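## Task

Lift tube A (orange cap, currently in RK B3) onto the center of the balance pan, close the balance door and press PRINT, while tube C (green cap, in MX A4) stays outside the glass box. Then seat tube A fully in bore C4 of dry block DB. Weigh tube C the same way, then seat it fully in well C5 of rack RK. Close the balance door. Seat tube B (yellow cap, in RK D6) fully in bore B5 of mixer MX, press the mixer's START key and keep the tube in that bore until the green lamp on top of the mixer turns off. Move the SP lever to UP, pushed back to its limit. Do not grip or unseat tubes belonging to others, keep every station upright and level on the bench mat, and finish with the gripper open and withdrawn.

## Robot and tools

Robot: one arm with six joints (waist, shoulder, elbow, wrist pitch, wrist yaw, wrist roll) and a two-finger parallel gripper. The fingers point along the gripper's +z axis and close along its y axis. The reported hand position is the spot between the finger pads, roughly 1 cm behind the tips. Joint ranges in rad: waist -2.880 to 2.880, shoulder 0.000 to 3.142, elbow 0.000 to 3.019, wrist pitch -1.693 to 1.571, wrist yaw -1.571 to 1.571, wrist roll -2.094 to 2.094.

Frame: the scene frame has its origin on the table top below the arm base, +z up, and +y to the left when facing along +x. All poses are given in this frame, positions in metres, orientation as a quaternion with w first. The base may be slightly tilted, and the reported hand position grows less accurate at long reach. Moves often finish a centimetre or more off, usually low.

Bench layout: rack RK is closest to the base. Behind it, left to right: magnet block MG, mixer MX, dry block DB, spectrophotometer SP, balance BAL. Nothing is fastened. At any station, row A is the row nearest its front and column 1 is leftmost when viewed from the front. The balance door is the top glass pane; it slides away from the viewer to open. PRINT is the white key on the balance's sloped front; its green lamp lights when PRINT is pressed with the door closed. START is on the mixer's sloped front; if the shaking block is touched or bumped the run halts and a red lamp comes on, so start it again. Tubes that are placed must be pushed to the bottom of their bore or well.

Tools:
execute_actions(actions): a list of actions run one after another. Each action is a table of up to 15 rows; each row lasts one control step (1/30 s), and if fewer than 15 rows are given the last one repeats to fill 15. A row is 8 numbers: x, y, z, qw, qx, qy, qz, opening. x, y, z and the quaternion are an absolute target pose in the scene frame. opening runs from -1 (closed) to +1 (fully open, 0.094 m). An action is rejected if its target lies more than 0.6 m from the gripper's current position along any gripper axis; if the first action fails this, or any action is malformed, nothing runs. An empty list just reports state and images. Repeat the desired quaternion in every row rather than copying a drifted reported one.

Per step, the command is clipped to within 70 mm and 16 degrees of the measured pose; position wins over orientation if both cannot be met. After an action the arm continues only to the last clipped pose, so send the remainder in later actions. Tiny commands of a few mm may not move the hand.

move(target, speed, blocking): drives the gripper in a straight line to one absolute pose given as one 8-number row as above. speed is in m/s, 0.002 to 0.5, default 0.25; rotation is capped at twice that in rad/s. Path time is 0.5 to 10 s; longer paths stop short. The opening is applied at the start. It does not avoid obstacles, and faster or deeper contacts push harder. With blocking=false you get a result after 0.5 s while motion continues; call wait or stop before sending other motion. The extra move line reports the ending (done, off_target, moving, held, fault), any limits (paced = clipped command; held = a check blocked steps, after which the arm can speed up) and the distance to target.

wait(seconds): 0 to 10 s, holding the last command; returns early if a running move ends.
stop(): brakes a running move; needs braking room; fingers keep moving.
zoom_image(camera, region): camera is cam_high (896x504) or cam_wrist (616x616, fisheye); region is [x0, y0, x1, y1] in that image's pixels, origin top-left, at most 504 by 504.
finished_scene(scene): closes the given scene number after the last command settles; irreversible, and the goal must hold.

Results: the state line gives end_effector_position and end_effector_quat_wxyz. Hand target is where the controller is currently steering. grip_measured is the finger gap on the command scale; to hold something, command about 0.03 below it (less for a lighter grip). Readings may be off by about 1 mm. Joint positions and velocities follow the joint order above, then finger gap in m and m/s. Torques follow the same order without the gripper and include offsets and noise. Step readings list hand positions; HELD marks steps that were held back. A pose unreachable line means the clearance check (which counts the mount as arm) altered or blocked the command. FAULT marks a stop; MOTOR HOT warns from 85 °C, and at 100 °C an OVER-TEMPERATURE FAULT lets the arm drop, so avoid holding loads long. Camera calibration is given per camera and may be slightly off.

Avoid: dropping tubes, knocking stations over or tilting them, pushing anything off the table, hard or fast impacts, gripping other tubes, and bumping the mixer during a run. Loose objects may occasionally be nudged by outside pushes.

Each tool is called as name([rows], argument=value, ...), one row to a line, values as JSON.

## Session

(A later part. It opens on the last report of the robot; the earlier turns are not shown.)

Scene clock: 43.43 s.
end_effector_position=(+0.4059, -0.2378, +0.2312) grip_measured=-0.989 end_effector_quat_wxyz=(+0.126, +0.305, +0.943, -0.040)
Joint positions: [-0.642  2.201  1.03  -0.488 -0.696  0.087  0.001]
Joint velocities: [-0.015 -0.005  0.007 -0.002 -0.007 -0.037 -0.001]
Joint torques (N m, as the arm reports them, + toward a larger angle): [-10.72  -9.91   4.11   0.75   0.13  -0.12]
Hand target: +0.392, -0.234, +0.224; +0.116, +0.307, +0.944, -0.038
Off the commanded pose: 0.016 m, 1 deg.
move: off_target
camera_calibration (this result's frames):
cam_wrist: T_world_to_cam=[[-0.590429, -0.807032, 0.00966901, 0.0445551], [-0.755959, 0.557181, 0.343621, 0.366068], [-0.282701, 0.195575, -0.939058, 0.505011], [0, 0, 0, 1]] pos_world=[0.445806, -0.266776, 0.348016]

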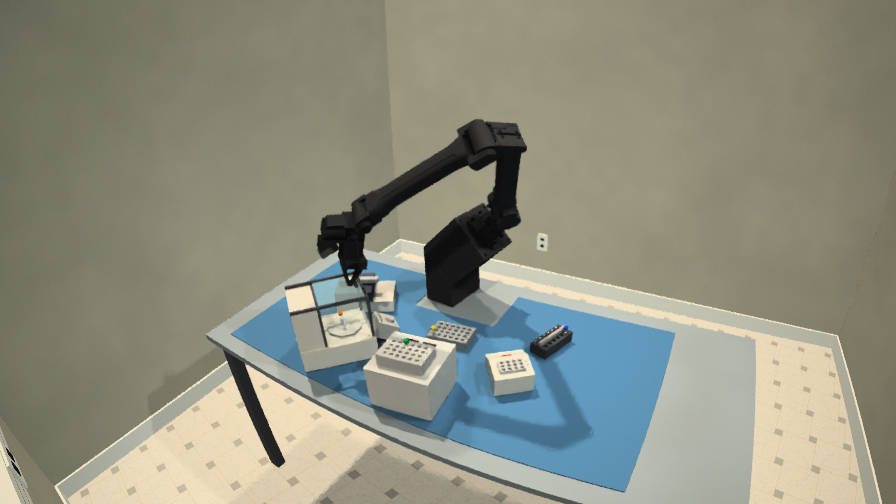

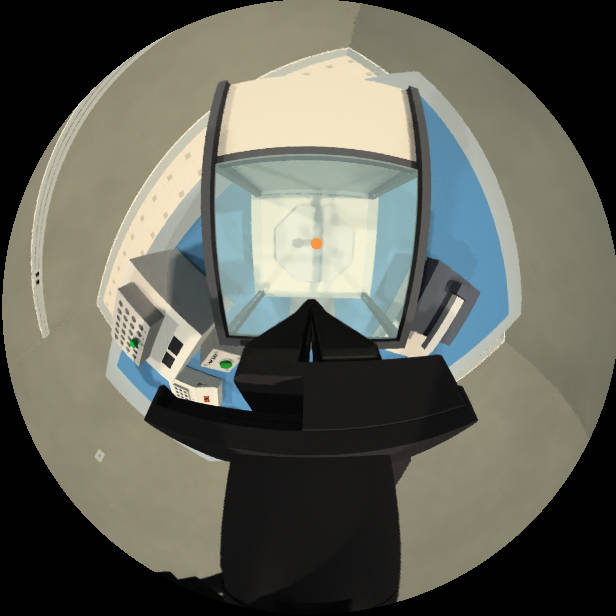

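move(target=[0.412,-0.243,0.28,0.116,0.3067,0.944,-0.0377,-1], speed=0.1)

move(target=[0.29,-0.155,0.27,0.286,0.2947,0.907,-0.0929,-1])

move(target=[0.295,-0.165,0.115,0.286,0.2947,0.907,-0.0929,-1], speed=0.15)

Scene clock: 44.77 s.
end_effector_position=(+0.3964, -0.2383, +0.2670) grip_measured=-0.989 end_effector_quat_wxyz=(+0.105, +0.323, +0.940, -0.032)
Joint positions: [-0.704  2.171  1.084 -0.682 -0.686  0.007  0.001]
Joint velocities: [-0.024 -0.005 -0.007  0.007  0.081 -0.095 -0.001]
Joint torques (N m, as the arm reports them, + toward a larger angle): [-10.15 -11.48   9.67   0.17   0.13  -0.14]
Hand target: +0.411, -0.243, +0.281; +0.116, +0.307, +0.944, -0.039
Off the commanded pose: 0.021 m, 2 deg.
move: off_target
camera_calibration (this result's frames):
cam_wrist: T_world_to_cam=[[-0.619336, -0.785113, 0.00458948, 0.05623], [-0.722848, 0.57248, 0.386985, 0.325829], [-0.306454, 0.236356, -0.922075, 0.550577], [0, 0, 0, 1]] pos_world=[0.439077, -0.272516, 0.381325]

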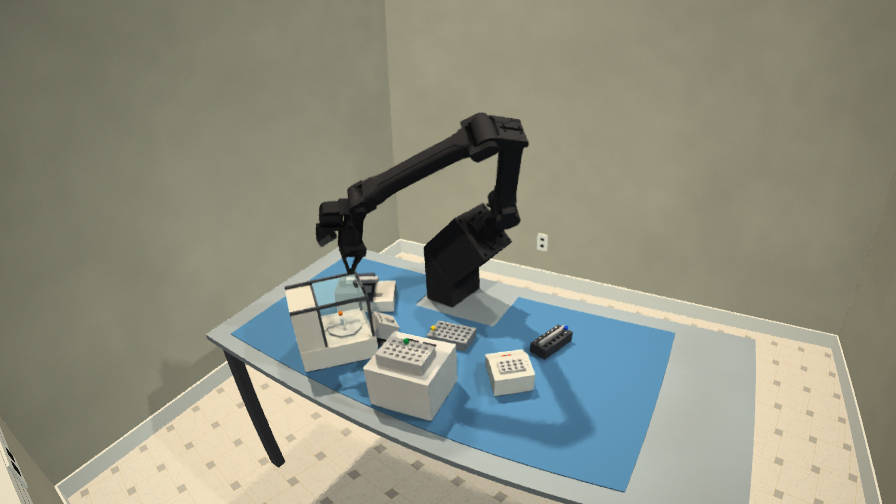

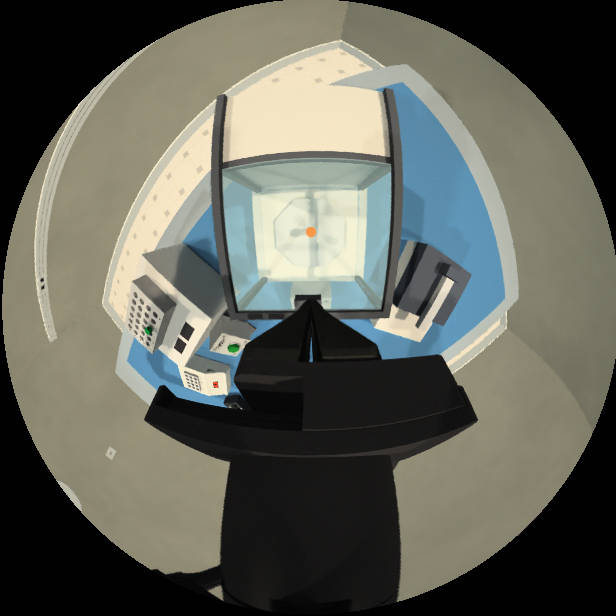

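Scene clock: 46.03 s.
end_effector_position=(+0.2874, -0.1513, +0.2677) grip_measured=-0.989 end_effector_quat_wxyz=(+0.276, +0.290, +0.912, -0.091)
Joint positions: [-0.749  1.749  0.418 -0.003 -0.654  0.197  0.001]
Joint velocities: [-0.005 -0.015  0.012 -0.002 -0.037  0.037 -0.   ]
Joint torques (N m, as the arm reports them, + toward a larger angle): [-5.73 -2.85  6.72  2.03  0.24  0.22]
Hand target: +0.290, -0.154, +0.272; +0.286, +0.295, +0.907, -0.092
Off the commanded pose: 0.005 m, 1 deg.
move: done
camera_calibration (this result's frames):
cam_wrist: T_world_to_cam=[[-0.586846, -0.809562, 0.0148749, 0.0412746], [-0.809122, 0.587022, 0.0269622, 0.320232], [-0.0305595, 0.00378698, -0.999526, 0.403571], [0, 0, 0, 1]] pos_world=[0.295661, -0.156097, 0.394132]

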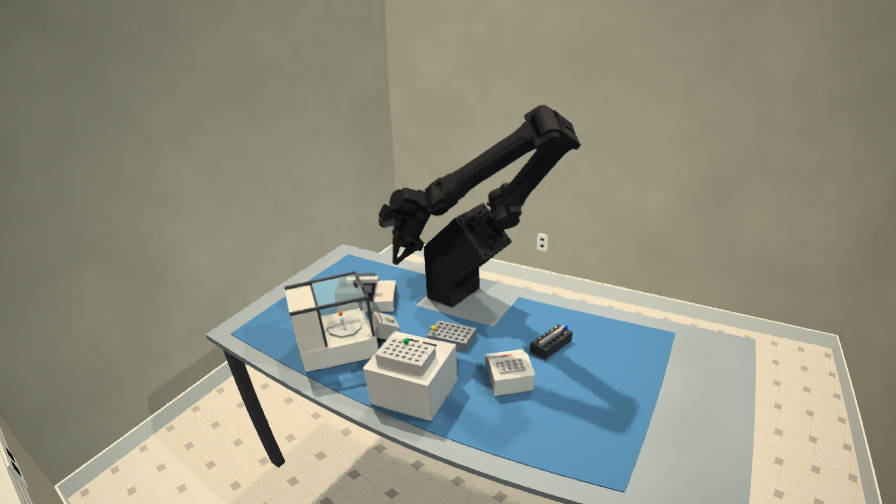

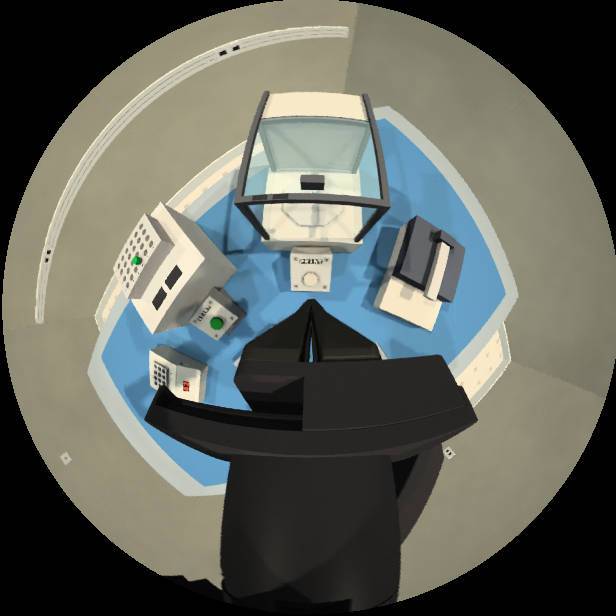

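Scene clock: 47.63 s.
end_effector_position=(+0.2921, -0.1636, +0.1117) grip_measured=-0.989 end_effector_quat_wxyz=(+0.282, +0.294, +0.909, -0.090)
Joint positions: [-0.346  2.364  0.4    0.894 -0.503  0.665  0.001]
Joint velocities: [ 0.024 -0.005 -0.002  0.012  0.007 -0.007 -0.001]
Joint torques (N m, as the arm reports them, + toward a larger angle): [-6.76 -5.78  0.07  1.83  0.39  0.18]
Hand target: +0.296, -0.163, +0.111; +0.287, +0.295, +0.907, -0.087
Off the commanded pose: 0.005 m, 1 deg.
move: done
camera_calibration (this result's frames):
cam_wrist: T_world_to_cam=[[-0.592557, -0.805503, 0.00639281, 0.0396247], [-0.805373, 0.59258, 0.014942, 0.336656], [-0.0158241, 0.0037054, -0.999868, 0.243514], [0, 0, 0, 1]] pos_world=[0.298467, -0.16848, 0.238198]

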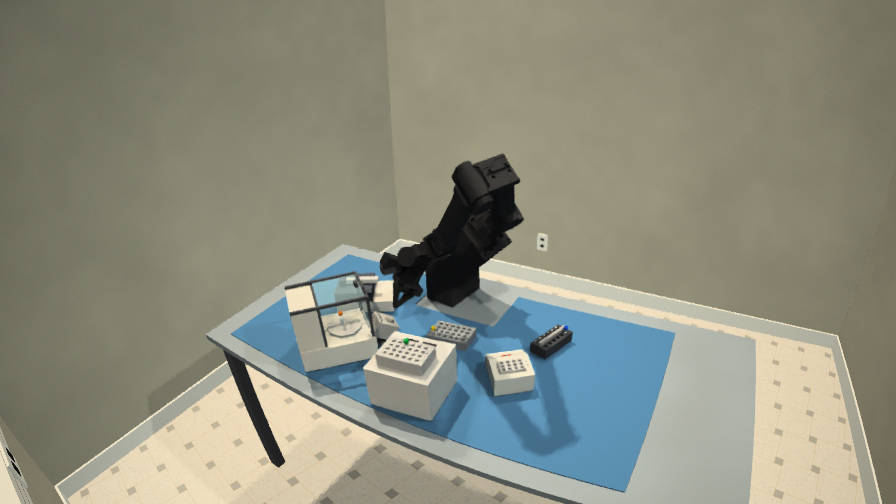

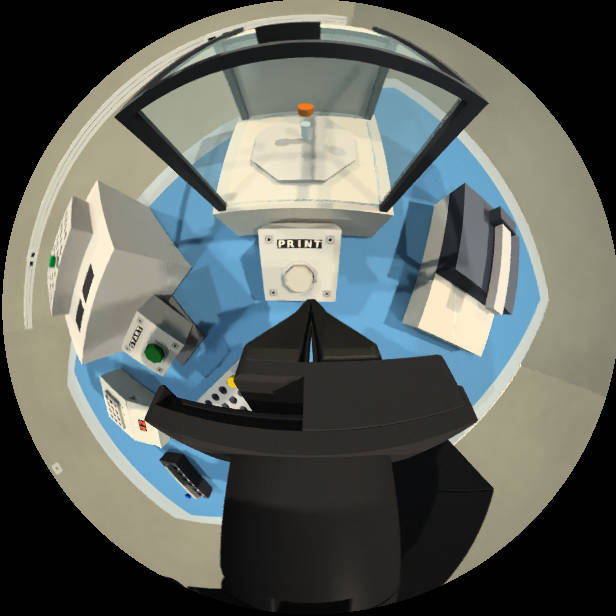

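move(target=[0.313,-0.161,0.10,0.286,0.2947,0.907,-0.0929,-1], speed=0.06)

move(target=[0.322,-0.169,0.066,0.286,0.2947,0.907,-0.0929,-1], speed=0.025)

Scene clock: 48.70 s.
end_effector_position=(+0.3112, -0.1622, +0.1024) grip_measured=-0.989 end_effector_quat_wxyz=(+0.288, +0.290, +0.908, -0.094)
Joint positions: [-0.288  2.364  0.437  0.894 -0.464  0.72   0.001]
Joint velocities: [-0.015 -0.005 -0.002  0.027 -0.095 -0.081 -0.001]
Joint torques (N m, as the arm reports them, + toward a larger angle): [-6.65 -6.54 -0.14  0.78  0.43  0.17]
Hand target: +0.313, -0.160, +0.100; +0.286, +0.295, +0.907, -0.092
Off the commanded pose: 0.003 m, 1 deg.
move: done
camera_calibration (this result's frames):
cam_wrist: T_world_to_cam=[[-0.589502, -0.807681, 0.011825, 0.0502786], [-0.80773, 0.589552, 0.0010119, 0.353018], [-0.00778876, -0.0089549, -0.99993, 0.229996], [0, 0, 0, 1]] pos_world=[0.316574, -0.165454, 0.229028]

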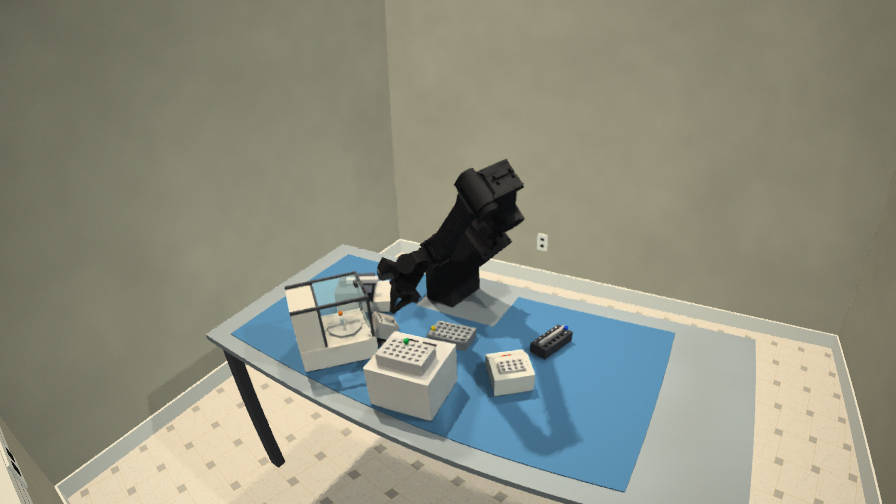

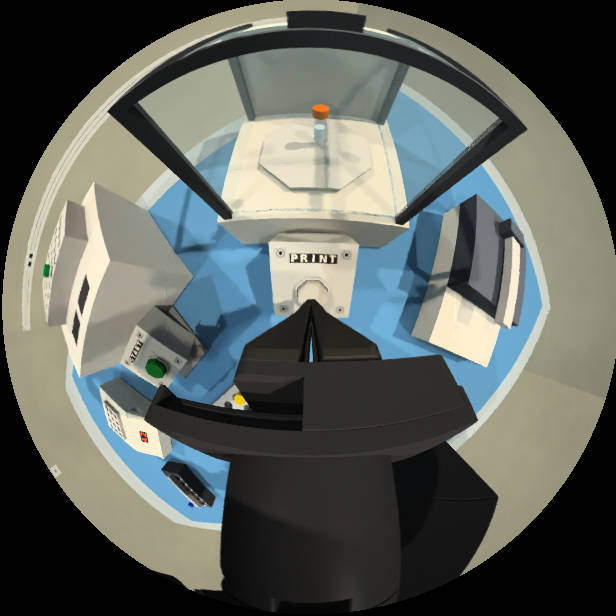

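Scene clock: 50.47 s.
end_effector_position=(+0.3195, -0.1688, +0.0796) grip_measured=-0.989 end_effector_quat_wxyz=(+0.294, +0.298, +0.903, -0.096)
Joint positions: [-0.227  2.441  0.483  0.956 -0.42   0.797  0.001]
Joint velocities: [ 0.005 -0.005 -0.002 -0.007 -0.037  0.022  0.001]
Joint torques (N m, as the arm reports them, + toward a larger angle): [-5.58 -4.12  0.7   1.49  0.38  0.11]
Hand target: +0.321, -0.168, +0.066; +0.286, +0.295, +0.907, -0.092
Off the commanded pose: 0.014 m, 1 deg.
move: off_target
camera_calibration (this result's frames):
cam_wrist: T_world_to_cam=[[-0.602524, -0.798077, 0.00616309, 0.0564072], [-0.798085, 0.602445, -0.0109532, 0.363682], [0.00502857, -0.0115182, -0.999921, 0.202625], [0, 0, 0, 1]] pos_world=[0.323217, -0.171748, 0.206245]

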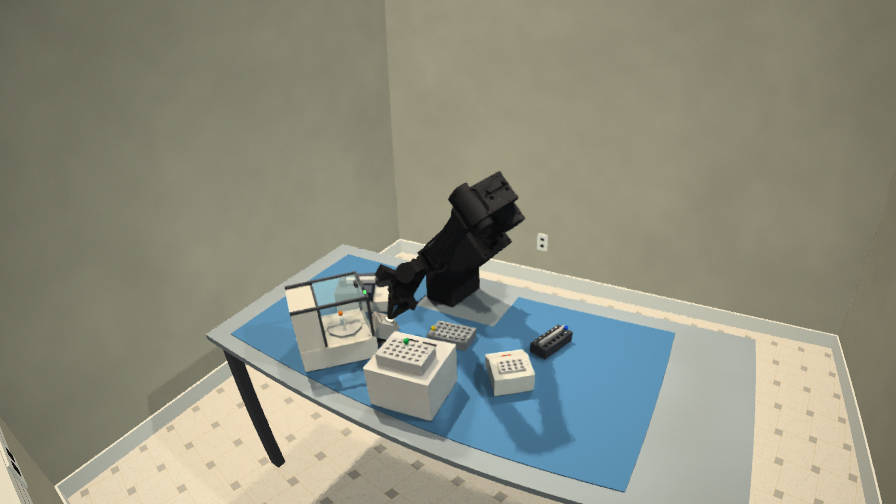

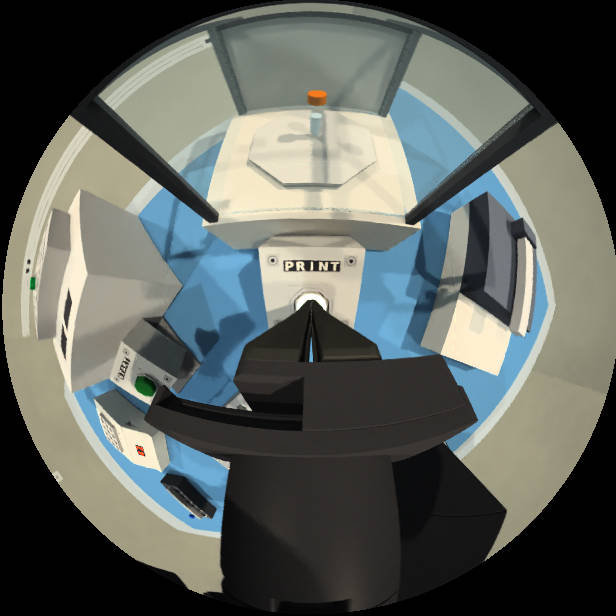

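move(target=[0.30,-0.155,0.12,0.286,0.2947,0.907,-0.0929,-1], speed=0.12)

move(target=[0.31,-0.165,0.275,0.286,0.2947,0.907,-0.0929,-1])

move(target=[0.38,-0.216,0.265,0.286,0.2947,0.907,-0.0929,-1], speed=0.12)

move(target=[0.378,-0.216,0.232,0.286,0.2947,0.907,-0.0929,-1], speed=0.04)

zoom_image(camera="cam_high", region=[280,240,400,340])

Scene clock: 51.77 s.
end_effector_position=(+0.3034, -0.1560, +0.1208) grip_measured=-0.989 end_effector_quat_wxyz=(+0.291, +0.298, +0.904, -0.092)
Joint positions: [-0.332  2.301  0.395  0.86  -0.484  0.699  0.001]
Joint velocities: [-0.015 -0.005 -0.002 -0.012  0.037 -0.051  0.   ]
Joint torques (N m, as the arm reports them, + toward a larger angle): [-7.56 -6.29 -0.34  0.47  0.25 -0.09]
Hand target: +0.300, -0.156, +0.121; +0.286, +0.295, +0.907, -0.094
Off the commanded pose: 0.004 m, 1 deg.
move: done
camera_calibration (this result's frames):
cam_wrist: T_world_to_cam=[[-0.600583, -0.799562, 0.000373117, 0.0564438], [-0.799558, 0.600578, -0.00347702, 0.342835], [0.00255601, -0.00238657, -0.999994, 0.246281], [0, 0, 0, 1]] pos_world=[0.307386, -0.160181, 0.24745]

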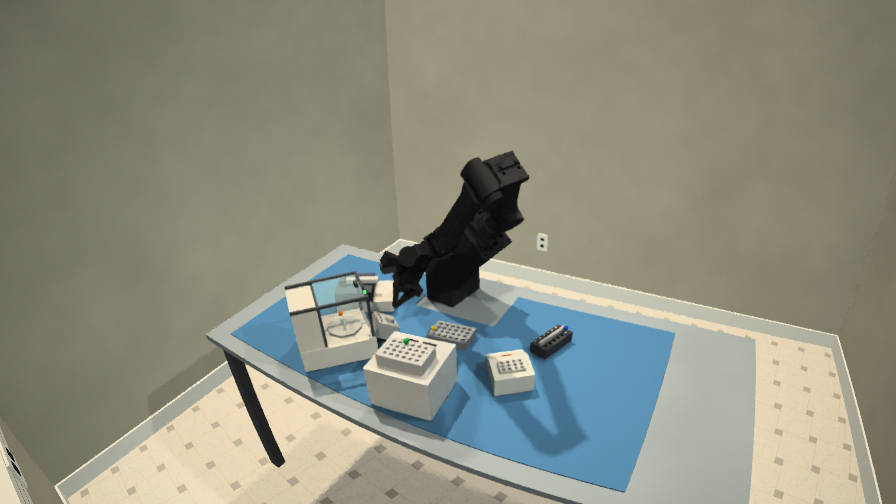

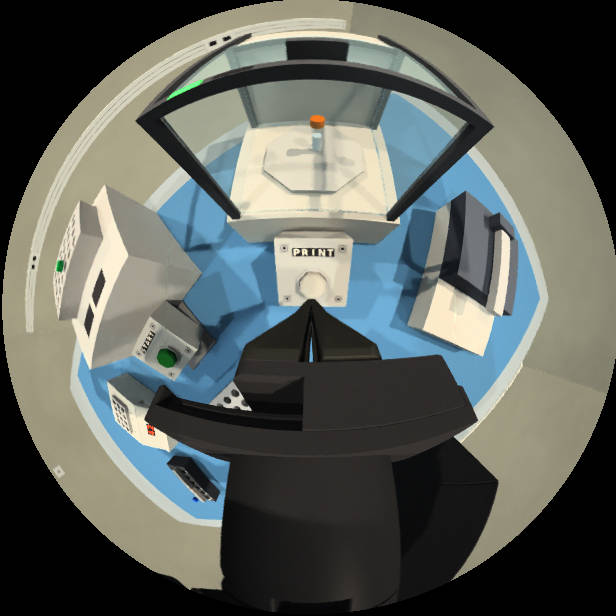

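Scene clock: 53.03 s.
end_effector_position=(+0.2976, -0.1614, +0.2736) grip_measured=-0.989 end_effector_quat_wxyz=(+0.283, +0.307, +0.904, -0.096)
Joint positions: [-0.747  1.766  0.449  0.    -0.633  0.244  0.001]
Joint velocities: [-0.015 -0.005 -0.012 -0.012  0.037  0.022 -0.001]
Joint torques (N m, as the arm reports them, + toward a larger angle): [-5.44 -2.9   9.16  0.81  0.08 -0.16]
Hand target: +0.309, -0.167, +0.280; +0.285, +0.295, +0.907, -0.099
Off the commanded pose: 0.013 m, 2 deg.
move: off_target
camera_calibration (this result's frames):
cam_wrist: T_world_to_cam=[[-0.617315, -0.786666, 0.00886353, 0.0533868], [-0.786603, 0.617378, 0.0100197, 0.337209], [-0.0133543, -0.000786757, -0.999911, 0.40398], [0, 0, 0, 1]] pos_world=[0.303601, -0.16587, 0.400092]

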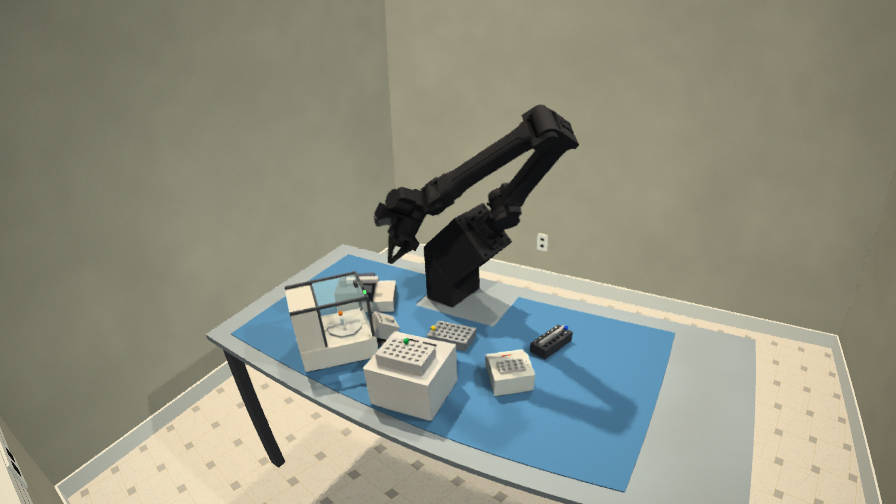

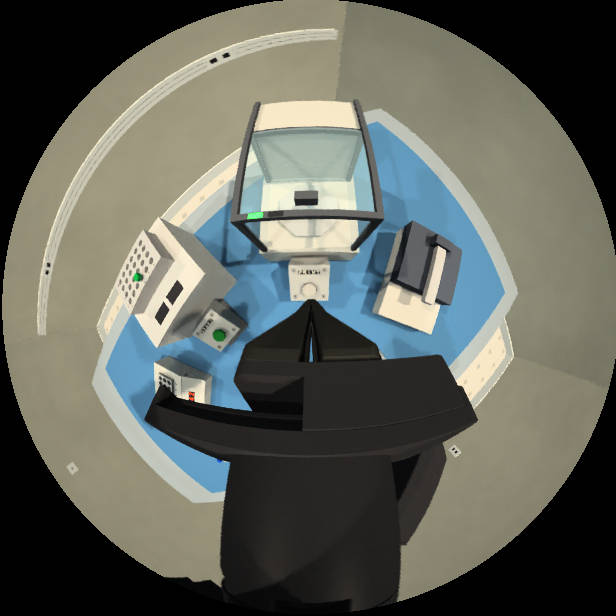

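Scene clock: 54.23 s.
end_effector_position=(+0.3636, -0.2107, +0.2612) grip_measured=-0.989 end_effector_quat_wxyz=(+0.277, +0.303, +0.907, -0.090)
Joint positions: [-0.687  1.982  0.66   0.033 -0.632  0.298  0.001]
Joint velocities: [ 0.005 -0.015 -0.002 -0.017 -0.081 -0.022 -0.   ]
Joint torques (N m, as the arm reports them, + toward a larger angle): [-6.48 -5.69  8.67  1.94  0.27  0.19]
Hand target: +0.380, -0.214, +0.265; +0.286, +0.294, +0.907, -0.092
Off the commanded pose: 0.018 m, 1 deg.
move: off_target
camera_calibration (this result's frames):
cam_wrist: T_world_to_cam=[[-0.606991, -0.794694, 0.00481675, 0.0510336], [-0.794385, 0.606905, 0.0248523, 0.416372], [-0.0226733, 0.0112588, -0.99968, 0.398381], [0, 0, 0, 1]] pos_world=[0.370769, -0.216628, 0.38766]

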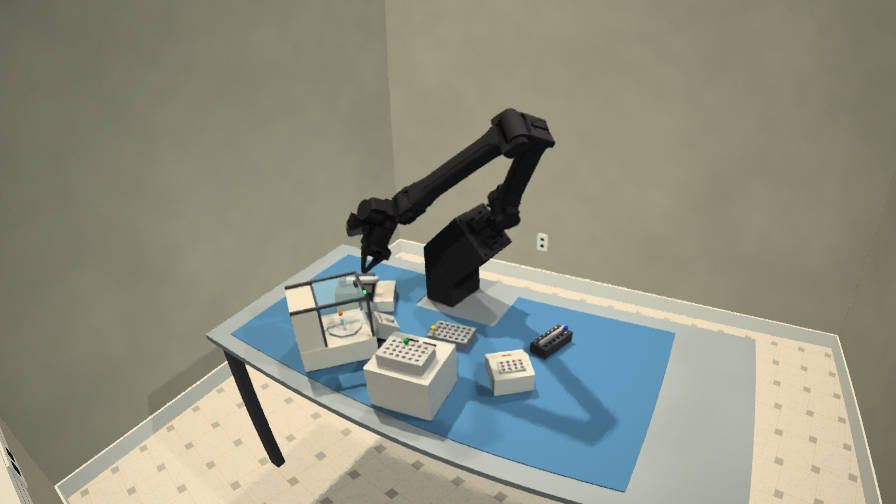

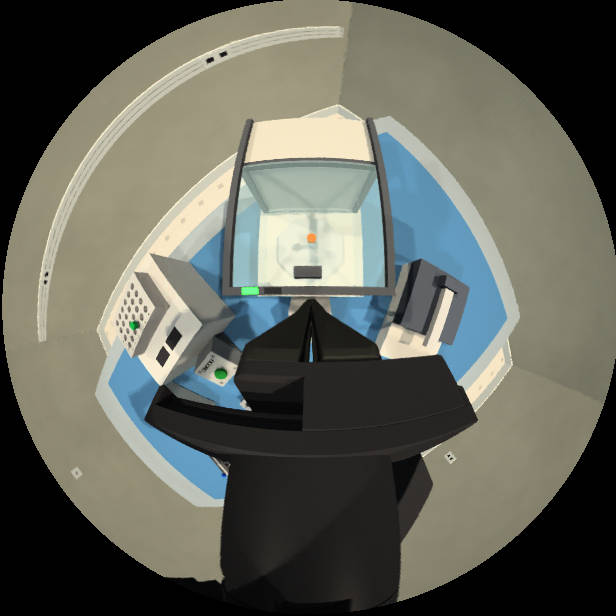

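Scene clock: 55.37 s.
end_effector_position=(+0.3752, -0.2155, +0.2369) grip_measured=-0.989 end_effector_quat_wxyz=(+0.287, +0.293, +0.907, -0.093)
Joint positions: [-0.633  2.053  0.66   0.168 -0.614  0.361  0.001]
Joint velocities: [ 0.005 -0.015 -0.002  0.022 -0.007 -0.007 -0.   ]
Joint torques (N m, as the arm reports them, + toward a larger angle): [-6.97 -6.13  5.95  2.02  0.3   0.19]
Hand target: +0.378, -0.215, +0.231; +0.286, +0.295, +0.907, -0.092
Off the commanded pose: 0.006 m, 0 deg.
move: done
camera_calibration (this result's frames):
cam_wrist: T_world_to_cam=[[-0.593275, -0.80494, 0.00981695, 0.0458578], [-0.804944, 0.593333, 0.00454461, 0.434952], [-0.00948286, -0.0052059, -0.999941, 0.365901], [0, 0, 0, 1]] pos_world=[0.380788, -0.219254, 0.363452]

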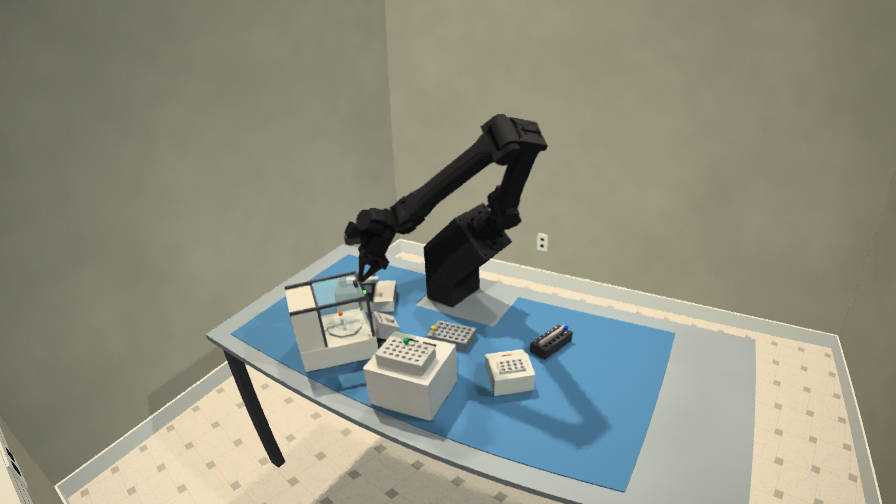

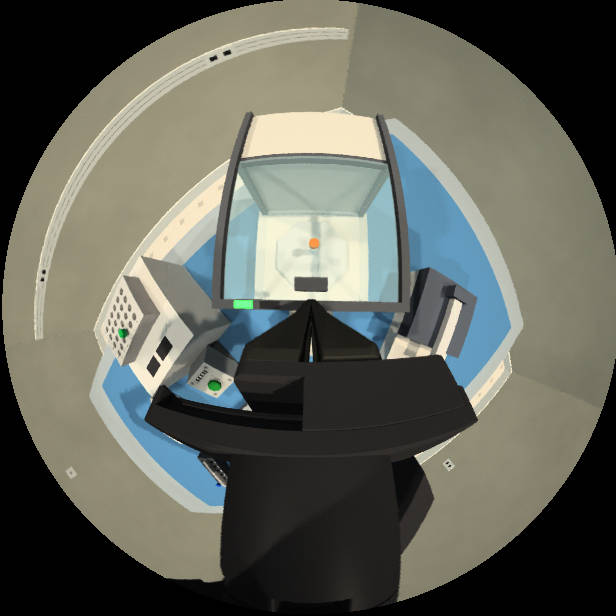

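Region (280, 240, 400, 340) of cam_high's 896x504 image, scaled by 4.200, with more detail than that image has.

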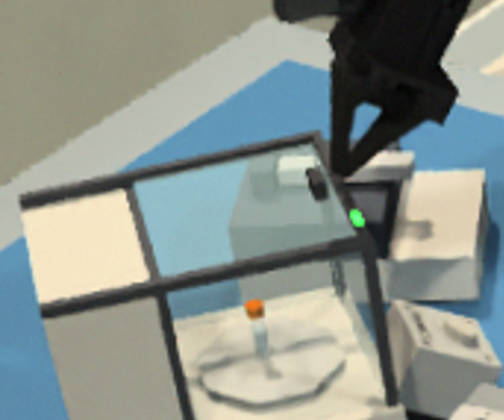

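move(target=[0.484,-0.293,0.236,0.286,0.2947,0.907,-0.0929,-1], speed=0.06)

zoom_image(camera="cam_high", region=[260,200,420,380])

Scene clock: 58.07 s.
end_effector_position=(+0.4633, -0.2893, +0.2355) grip_measured=-0.989 end_effector_quat_wxyz=(+0.282, +0.301, +0.906, -0.093)
Joint positions: [-0.62   2.265  1.004  0.03  -0.607  0.383  0.001]
Joint velocities: [-0.015  0.005 -0.002  0.007  0.037 -0.022  0.001]
Joint torques (N m, as the arm reports them, + toward a larger angle): [-9.45 -9.53  9.65  0.94  0.31  0.16]
Hand target: +0.484, -0.291, +0.236; +0.286, +0.295, +0.907, -0.092
Off the commanded pose: 0.021 m, 1 deg.
move: off_target
camera_calibration (this result's frames):
cam_wrist: T_world_to_cam=[[-0.60601, -0.795433, 0.00615825, 0.0482607], [-0.79532, 0.606031, 0.0138875, 0.546663], [-0.0147787, 0.0035182, -0.999885, 0.369973], [0, 0, 0, 1]] pos_world=[0.469486, -0.294208, 0.362041]

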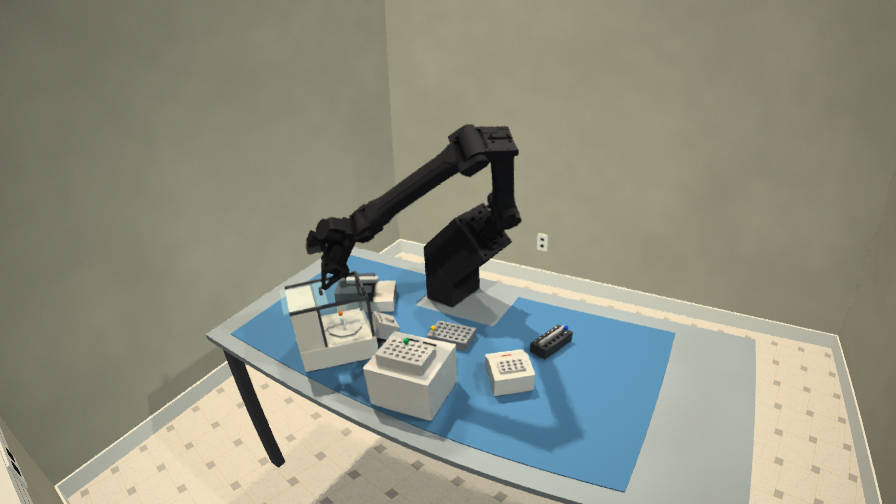

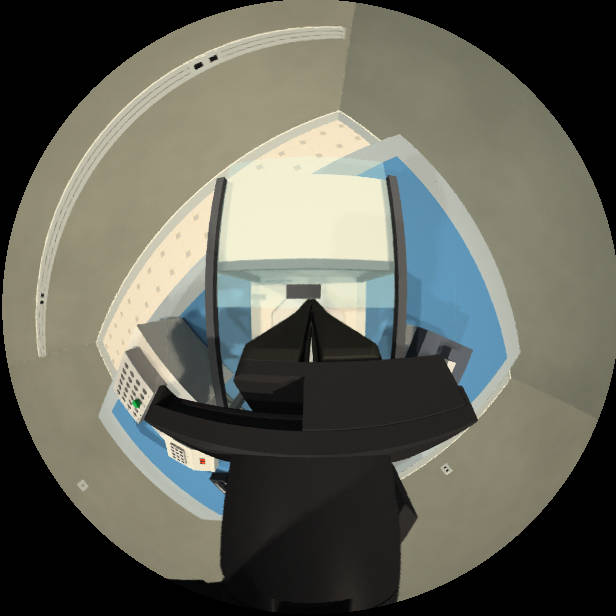

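Region (260, 200, 420, 380) of cam_high's 896x504 image, scaled by 2.800, with more detail than that image has.

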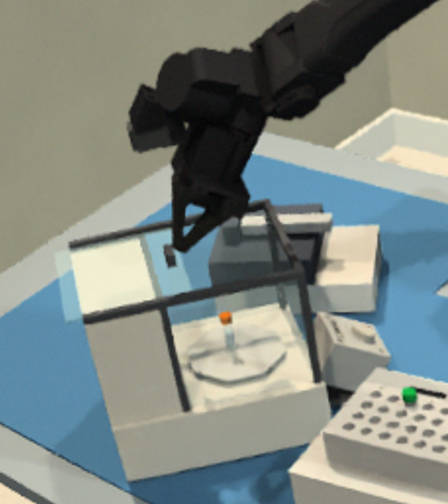

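move(target=[0.499,-0.297,0.233,0.286,0.2947,0.907,-0.0929,-1], speed=0.03)

move(target=[0.44,-0.266,0.27,0.116,0.3067,0.944,-0.0377,-1], speed=0.15)

move(target=[0.432,-0.265,0.155,0.116,0.3067,0.944,-0.0377,-0.4], speed=0.07)

zoom_image(camera="cam_wrist", region=[250,230,370,350])

Scene clock: 59.80 s.
end_effector_position=(+0.4748, -0.2928, +0.2318) grip_measured=-0.989 end_effector_quat_wxyz=(+0.280, +0.304, +0.906, -0.092)
Joint positions: [-0.607  2.284  1.041  0.015 -0.603  0.398  0.001]
Joint velocities: [ 0.005 -0.015 -0.017  0.002  0.037  0.022  0.001]
Joint torques (N m, as the arm reports them, + toward a larger angle): [-9.77 -9.65 10.28  1.16  0.35  0.19]
Hand target: +0.498, -0.295, +0.233; +0.286, +0.295, +0.907, -0.092
Off the commanded pose: 0.025 m, 1 deg.
move: off_target
camera_calibration (this result's frames):
cam_wrist: T_world_to_cam=[[-0.609518, -0.792752, 0.0055728, 0.0550541], [-0.792548, 0.609498, 0.0194659, 0.556352], [-0.0188283, 0.0074481, -0.999795, 0.369503], [0, 0, 0, 1]] pos_world=[0.48145, -0.298203, 0.35829]

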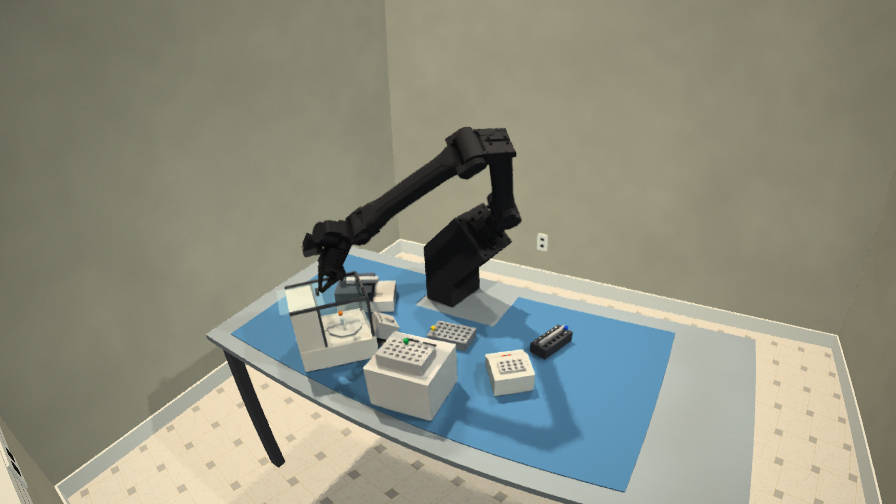

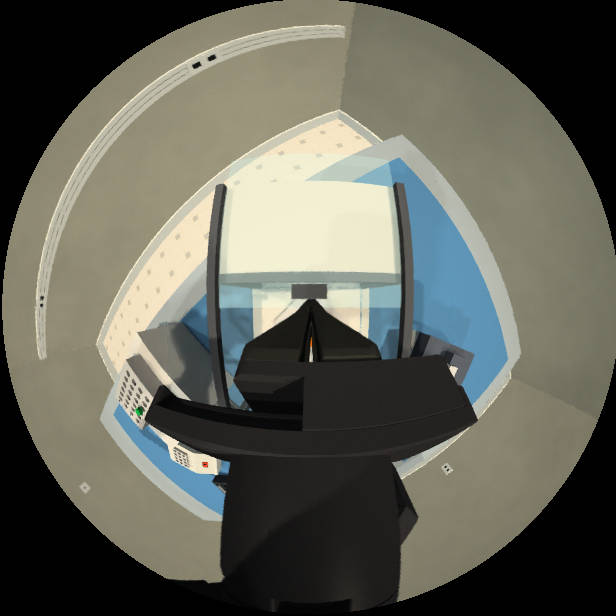

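Scene clock: 61.47 s.
end_effector_position=(+0.4243, -0.2617, +0.2560) grip_measured=-0.989 end_effector_quat_wxyz=(+0.104, +0.322, +0.940, -0.036)
Joint positions: [-0.68   2.256  1.186 -0.68  -0.682  0.033  0.001]
Joint velocities: [ 0.005 -0.005 -0.012 -0.012  0.022  0.007  0.   ]
Joint torques (N m, as the arm reports them, + toward a larger angle): [-11.54 -11.77   9.96   0.14  -0.01  -0.15]
Hand target: +0.439, -0.267, +0.269; +0.116, +0.307, +0.944, -0.040
Off the commanded pose: 0.021 m, 2 deg.
move: off_target
camera_calibration (this result's frames):
cam_wrist: T_world_to_cam=[[-0.617489, -0.786468, 0.0132285, 0.0518789], [-0.722302, 0.573607, 0.386336, 0.363828], [-0.311429, 0.229003, -0.922263, 0.554763], [0, 0, 0, 1]] pos_world=[0.467597, -0.294936, 0.370392]

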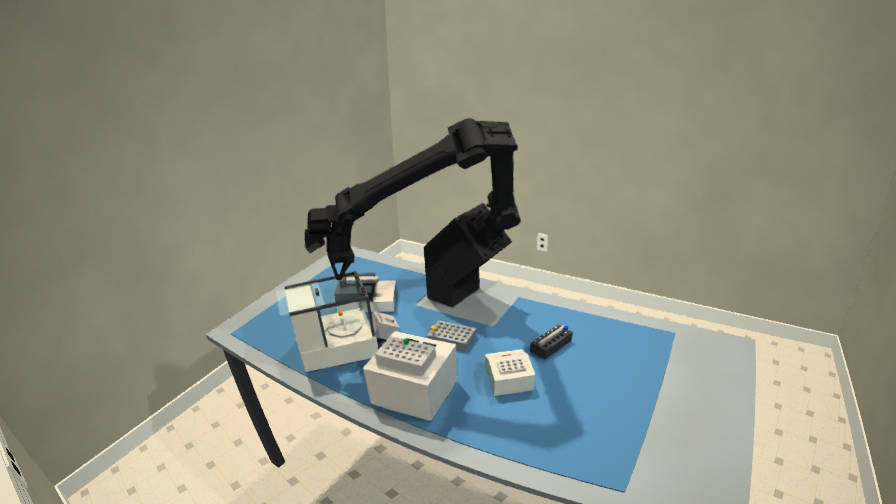

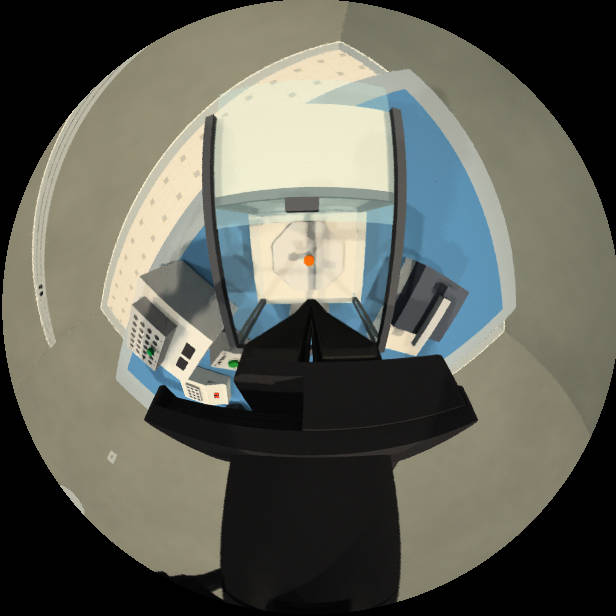

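Scene clock: 63.30 s.
end_effector_position=(+0.4368, -0.2663, +0.1657) grip_measured=-0.403 end_effector_quat_wxyz=(+0.123, +0.300, +0.945, -0.038)
Joint positions: [-0.552  2.377  1.13  -0.345 -0.704  0.19   0.028]
Joint velocities: [-0.005  0.005 -0.012  0.007  0.007 -0.037 -0.001]
Joint torques (N m, as the arm reports them, + toward a larger angle): [-10.76 -10.61   4.66   1.41   0.03   0.21]
Hand target: +0.432, -0.264, +0.154; +0.116, +0.307, +0.944, -0.036
Off the commanded pose: 0.012 m, 1 deg.
move: off_target
camera_calibration (this result's frames):
cam_wrist: T_world_to_cam=[[-0.58248, -0.812786, 0.00980227, 0.0354753], [-0.759189, 0.548299, 0.350714, 0.425643], [-0.29043, 0.196842, -0.936431, 0.461093], [0, 0, 0, 1]] pos_world=[0.477722, -0.295308, 0.282156]

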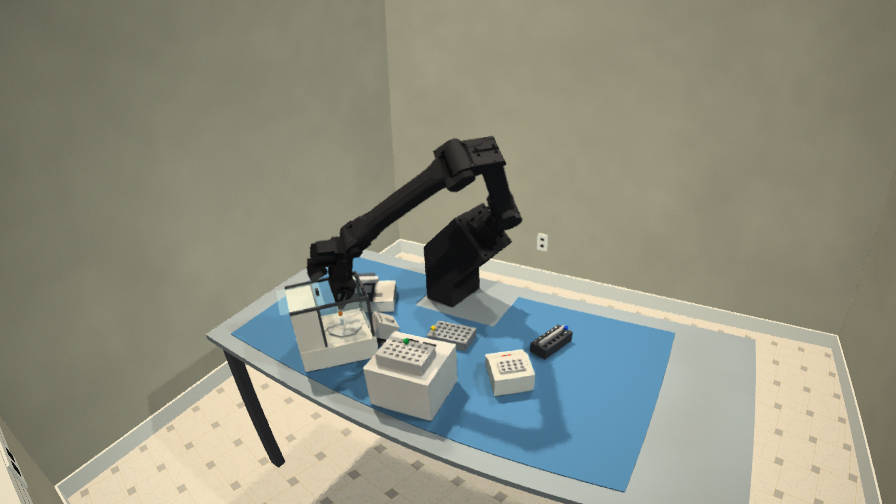

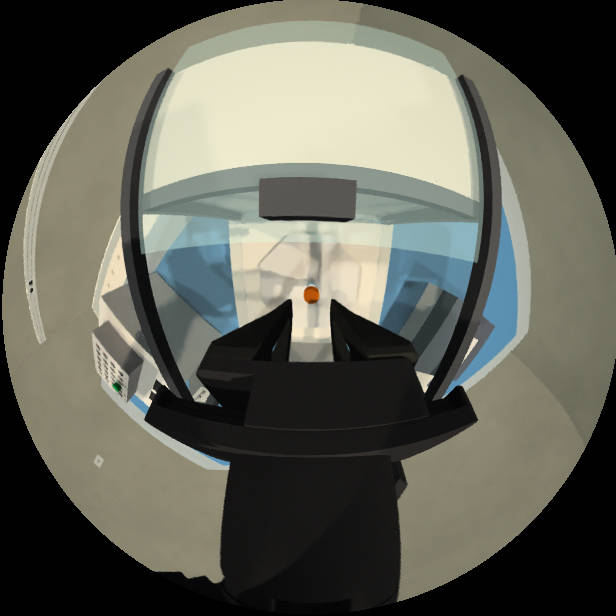

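Region (250, 230, 370, 350) of cam_wrist's 616x616 image, scaled by 4.200, with more detail than that image has.

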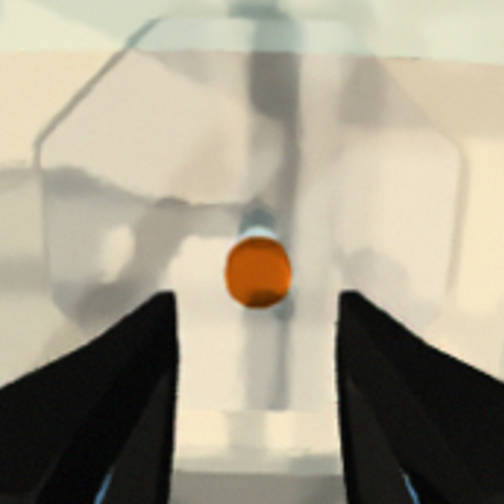

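move(target=[0.432,-0.265,0.121,0.116,0.3067,0.944,-0.0377,-0.4], speed=0.04)

zoom_image(camera="cam_wrist", region=[250,230,370,350])

Scene clock: 65.03 s.
end_effector_position=(+0.4386, -0.2670, +0.1340) grip_measured=-0.403 end_effector_quat_wxyz=(+0.125, +0.300, +0.945, -0.039)
Joint positions: [-0.505  2.428  1.125 -0.243 -0.704  0.255  0.028]
Joint velocities: [ 0.005  0.005  0.007  0.017 -0.066 -0.007 -0.001]
Joint torques (N m, as the arm reports them, + toward a larger angle): [-10.55 -10.49   4.16   1.06   0.11   0.16]
Hand target: +0.432, -0.265, +0.121; +0.116, +0.307, +0.944, -0.037
Off the commanded pose: 0.015 m, 1 deg.
move: off_target
camera_calibration (this result's frames):
cam_wrist: T_world_to_cam=[[-0.582377, -0.812871, 0.00878557, 0.036282], [-0.760642, 0.548707, 0.346906, 0.439821], [-0.28681, 0.195347, -0.937859, 0.43022], [0, 0, 0, 1]] pos_world=[0.479068, -0.295883, 0.250591]

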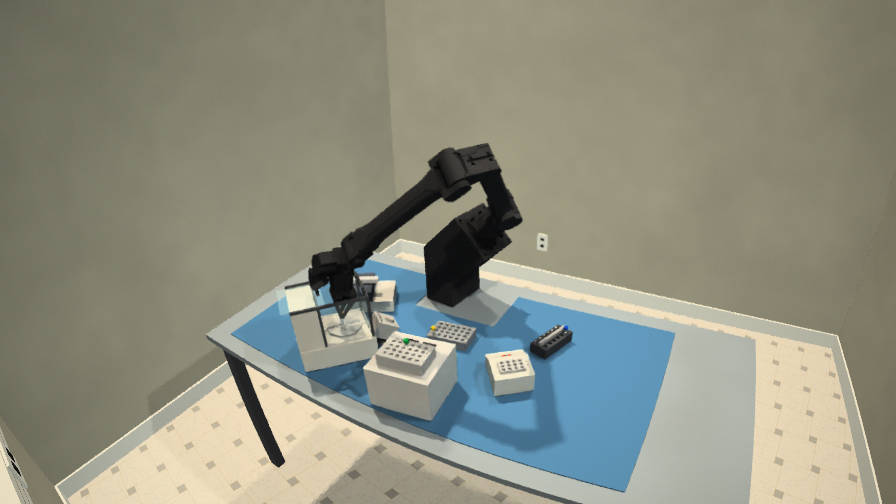

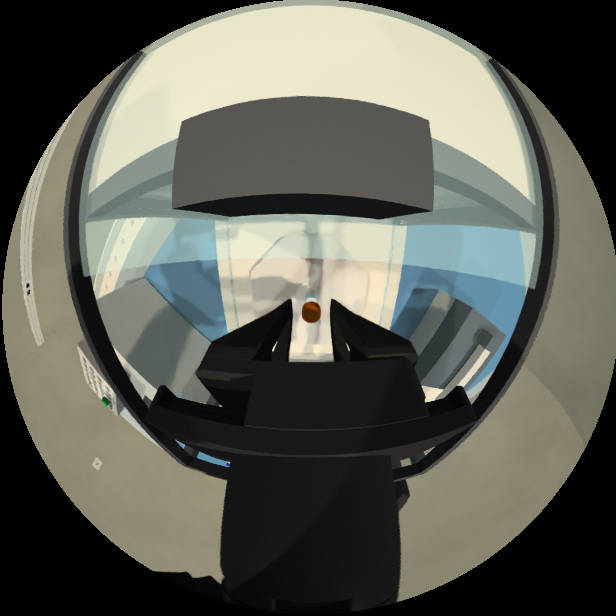

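Region (250, 230, 370, 350) of cam_wrist's 616x616 image, scaled by 4.200, with more detail than that image has.

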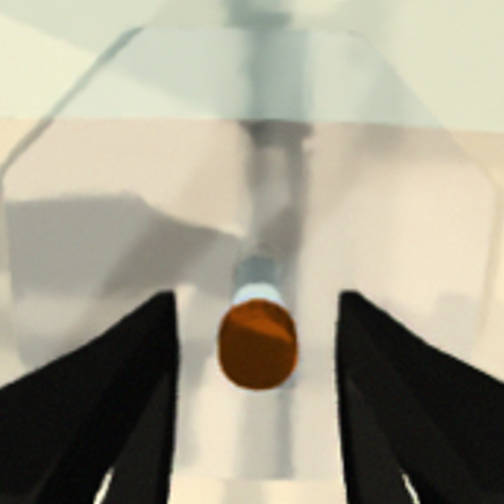

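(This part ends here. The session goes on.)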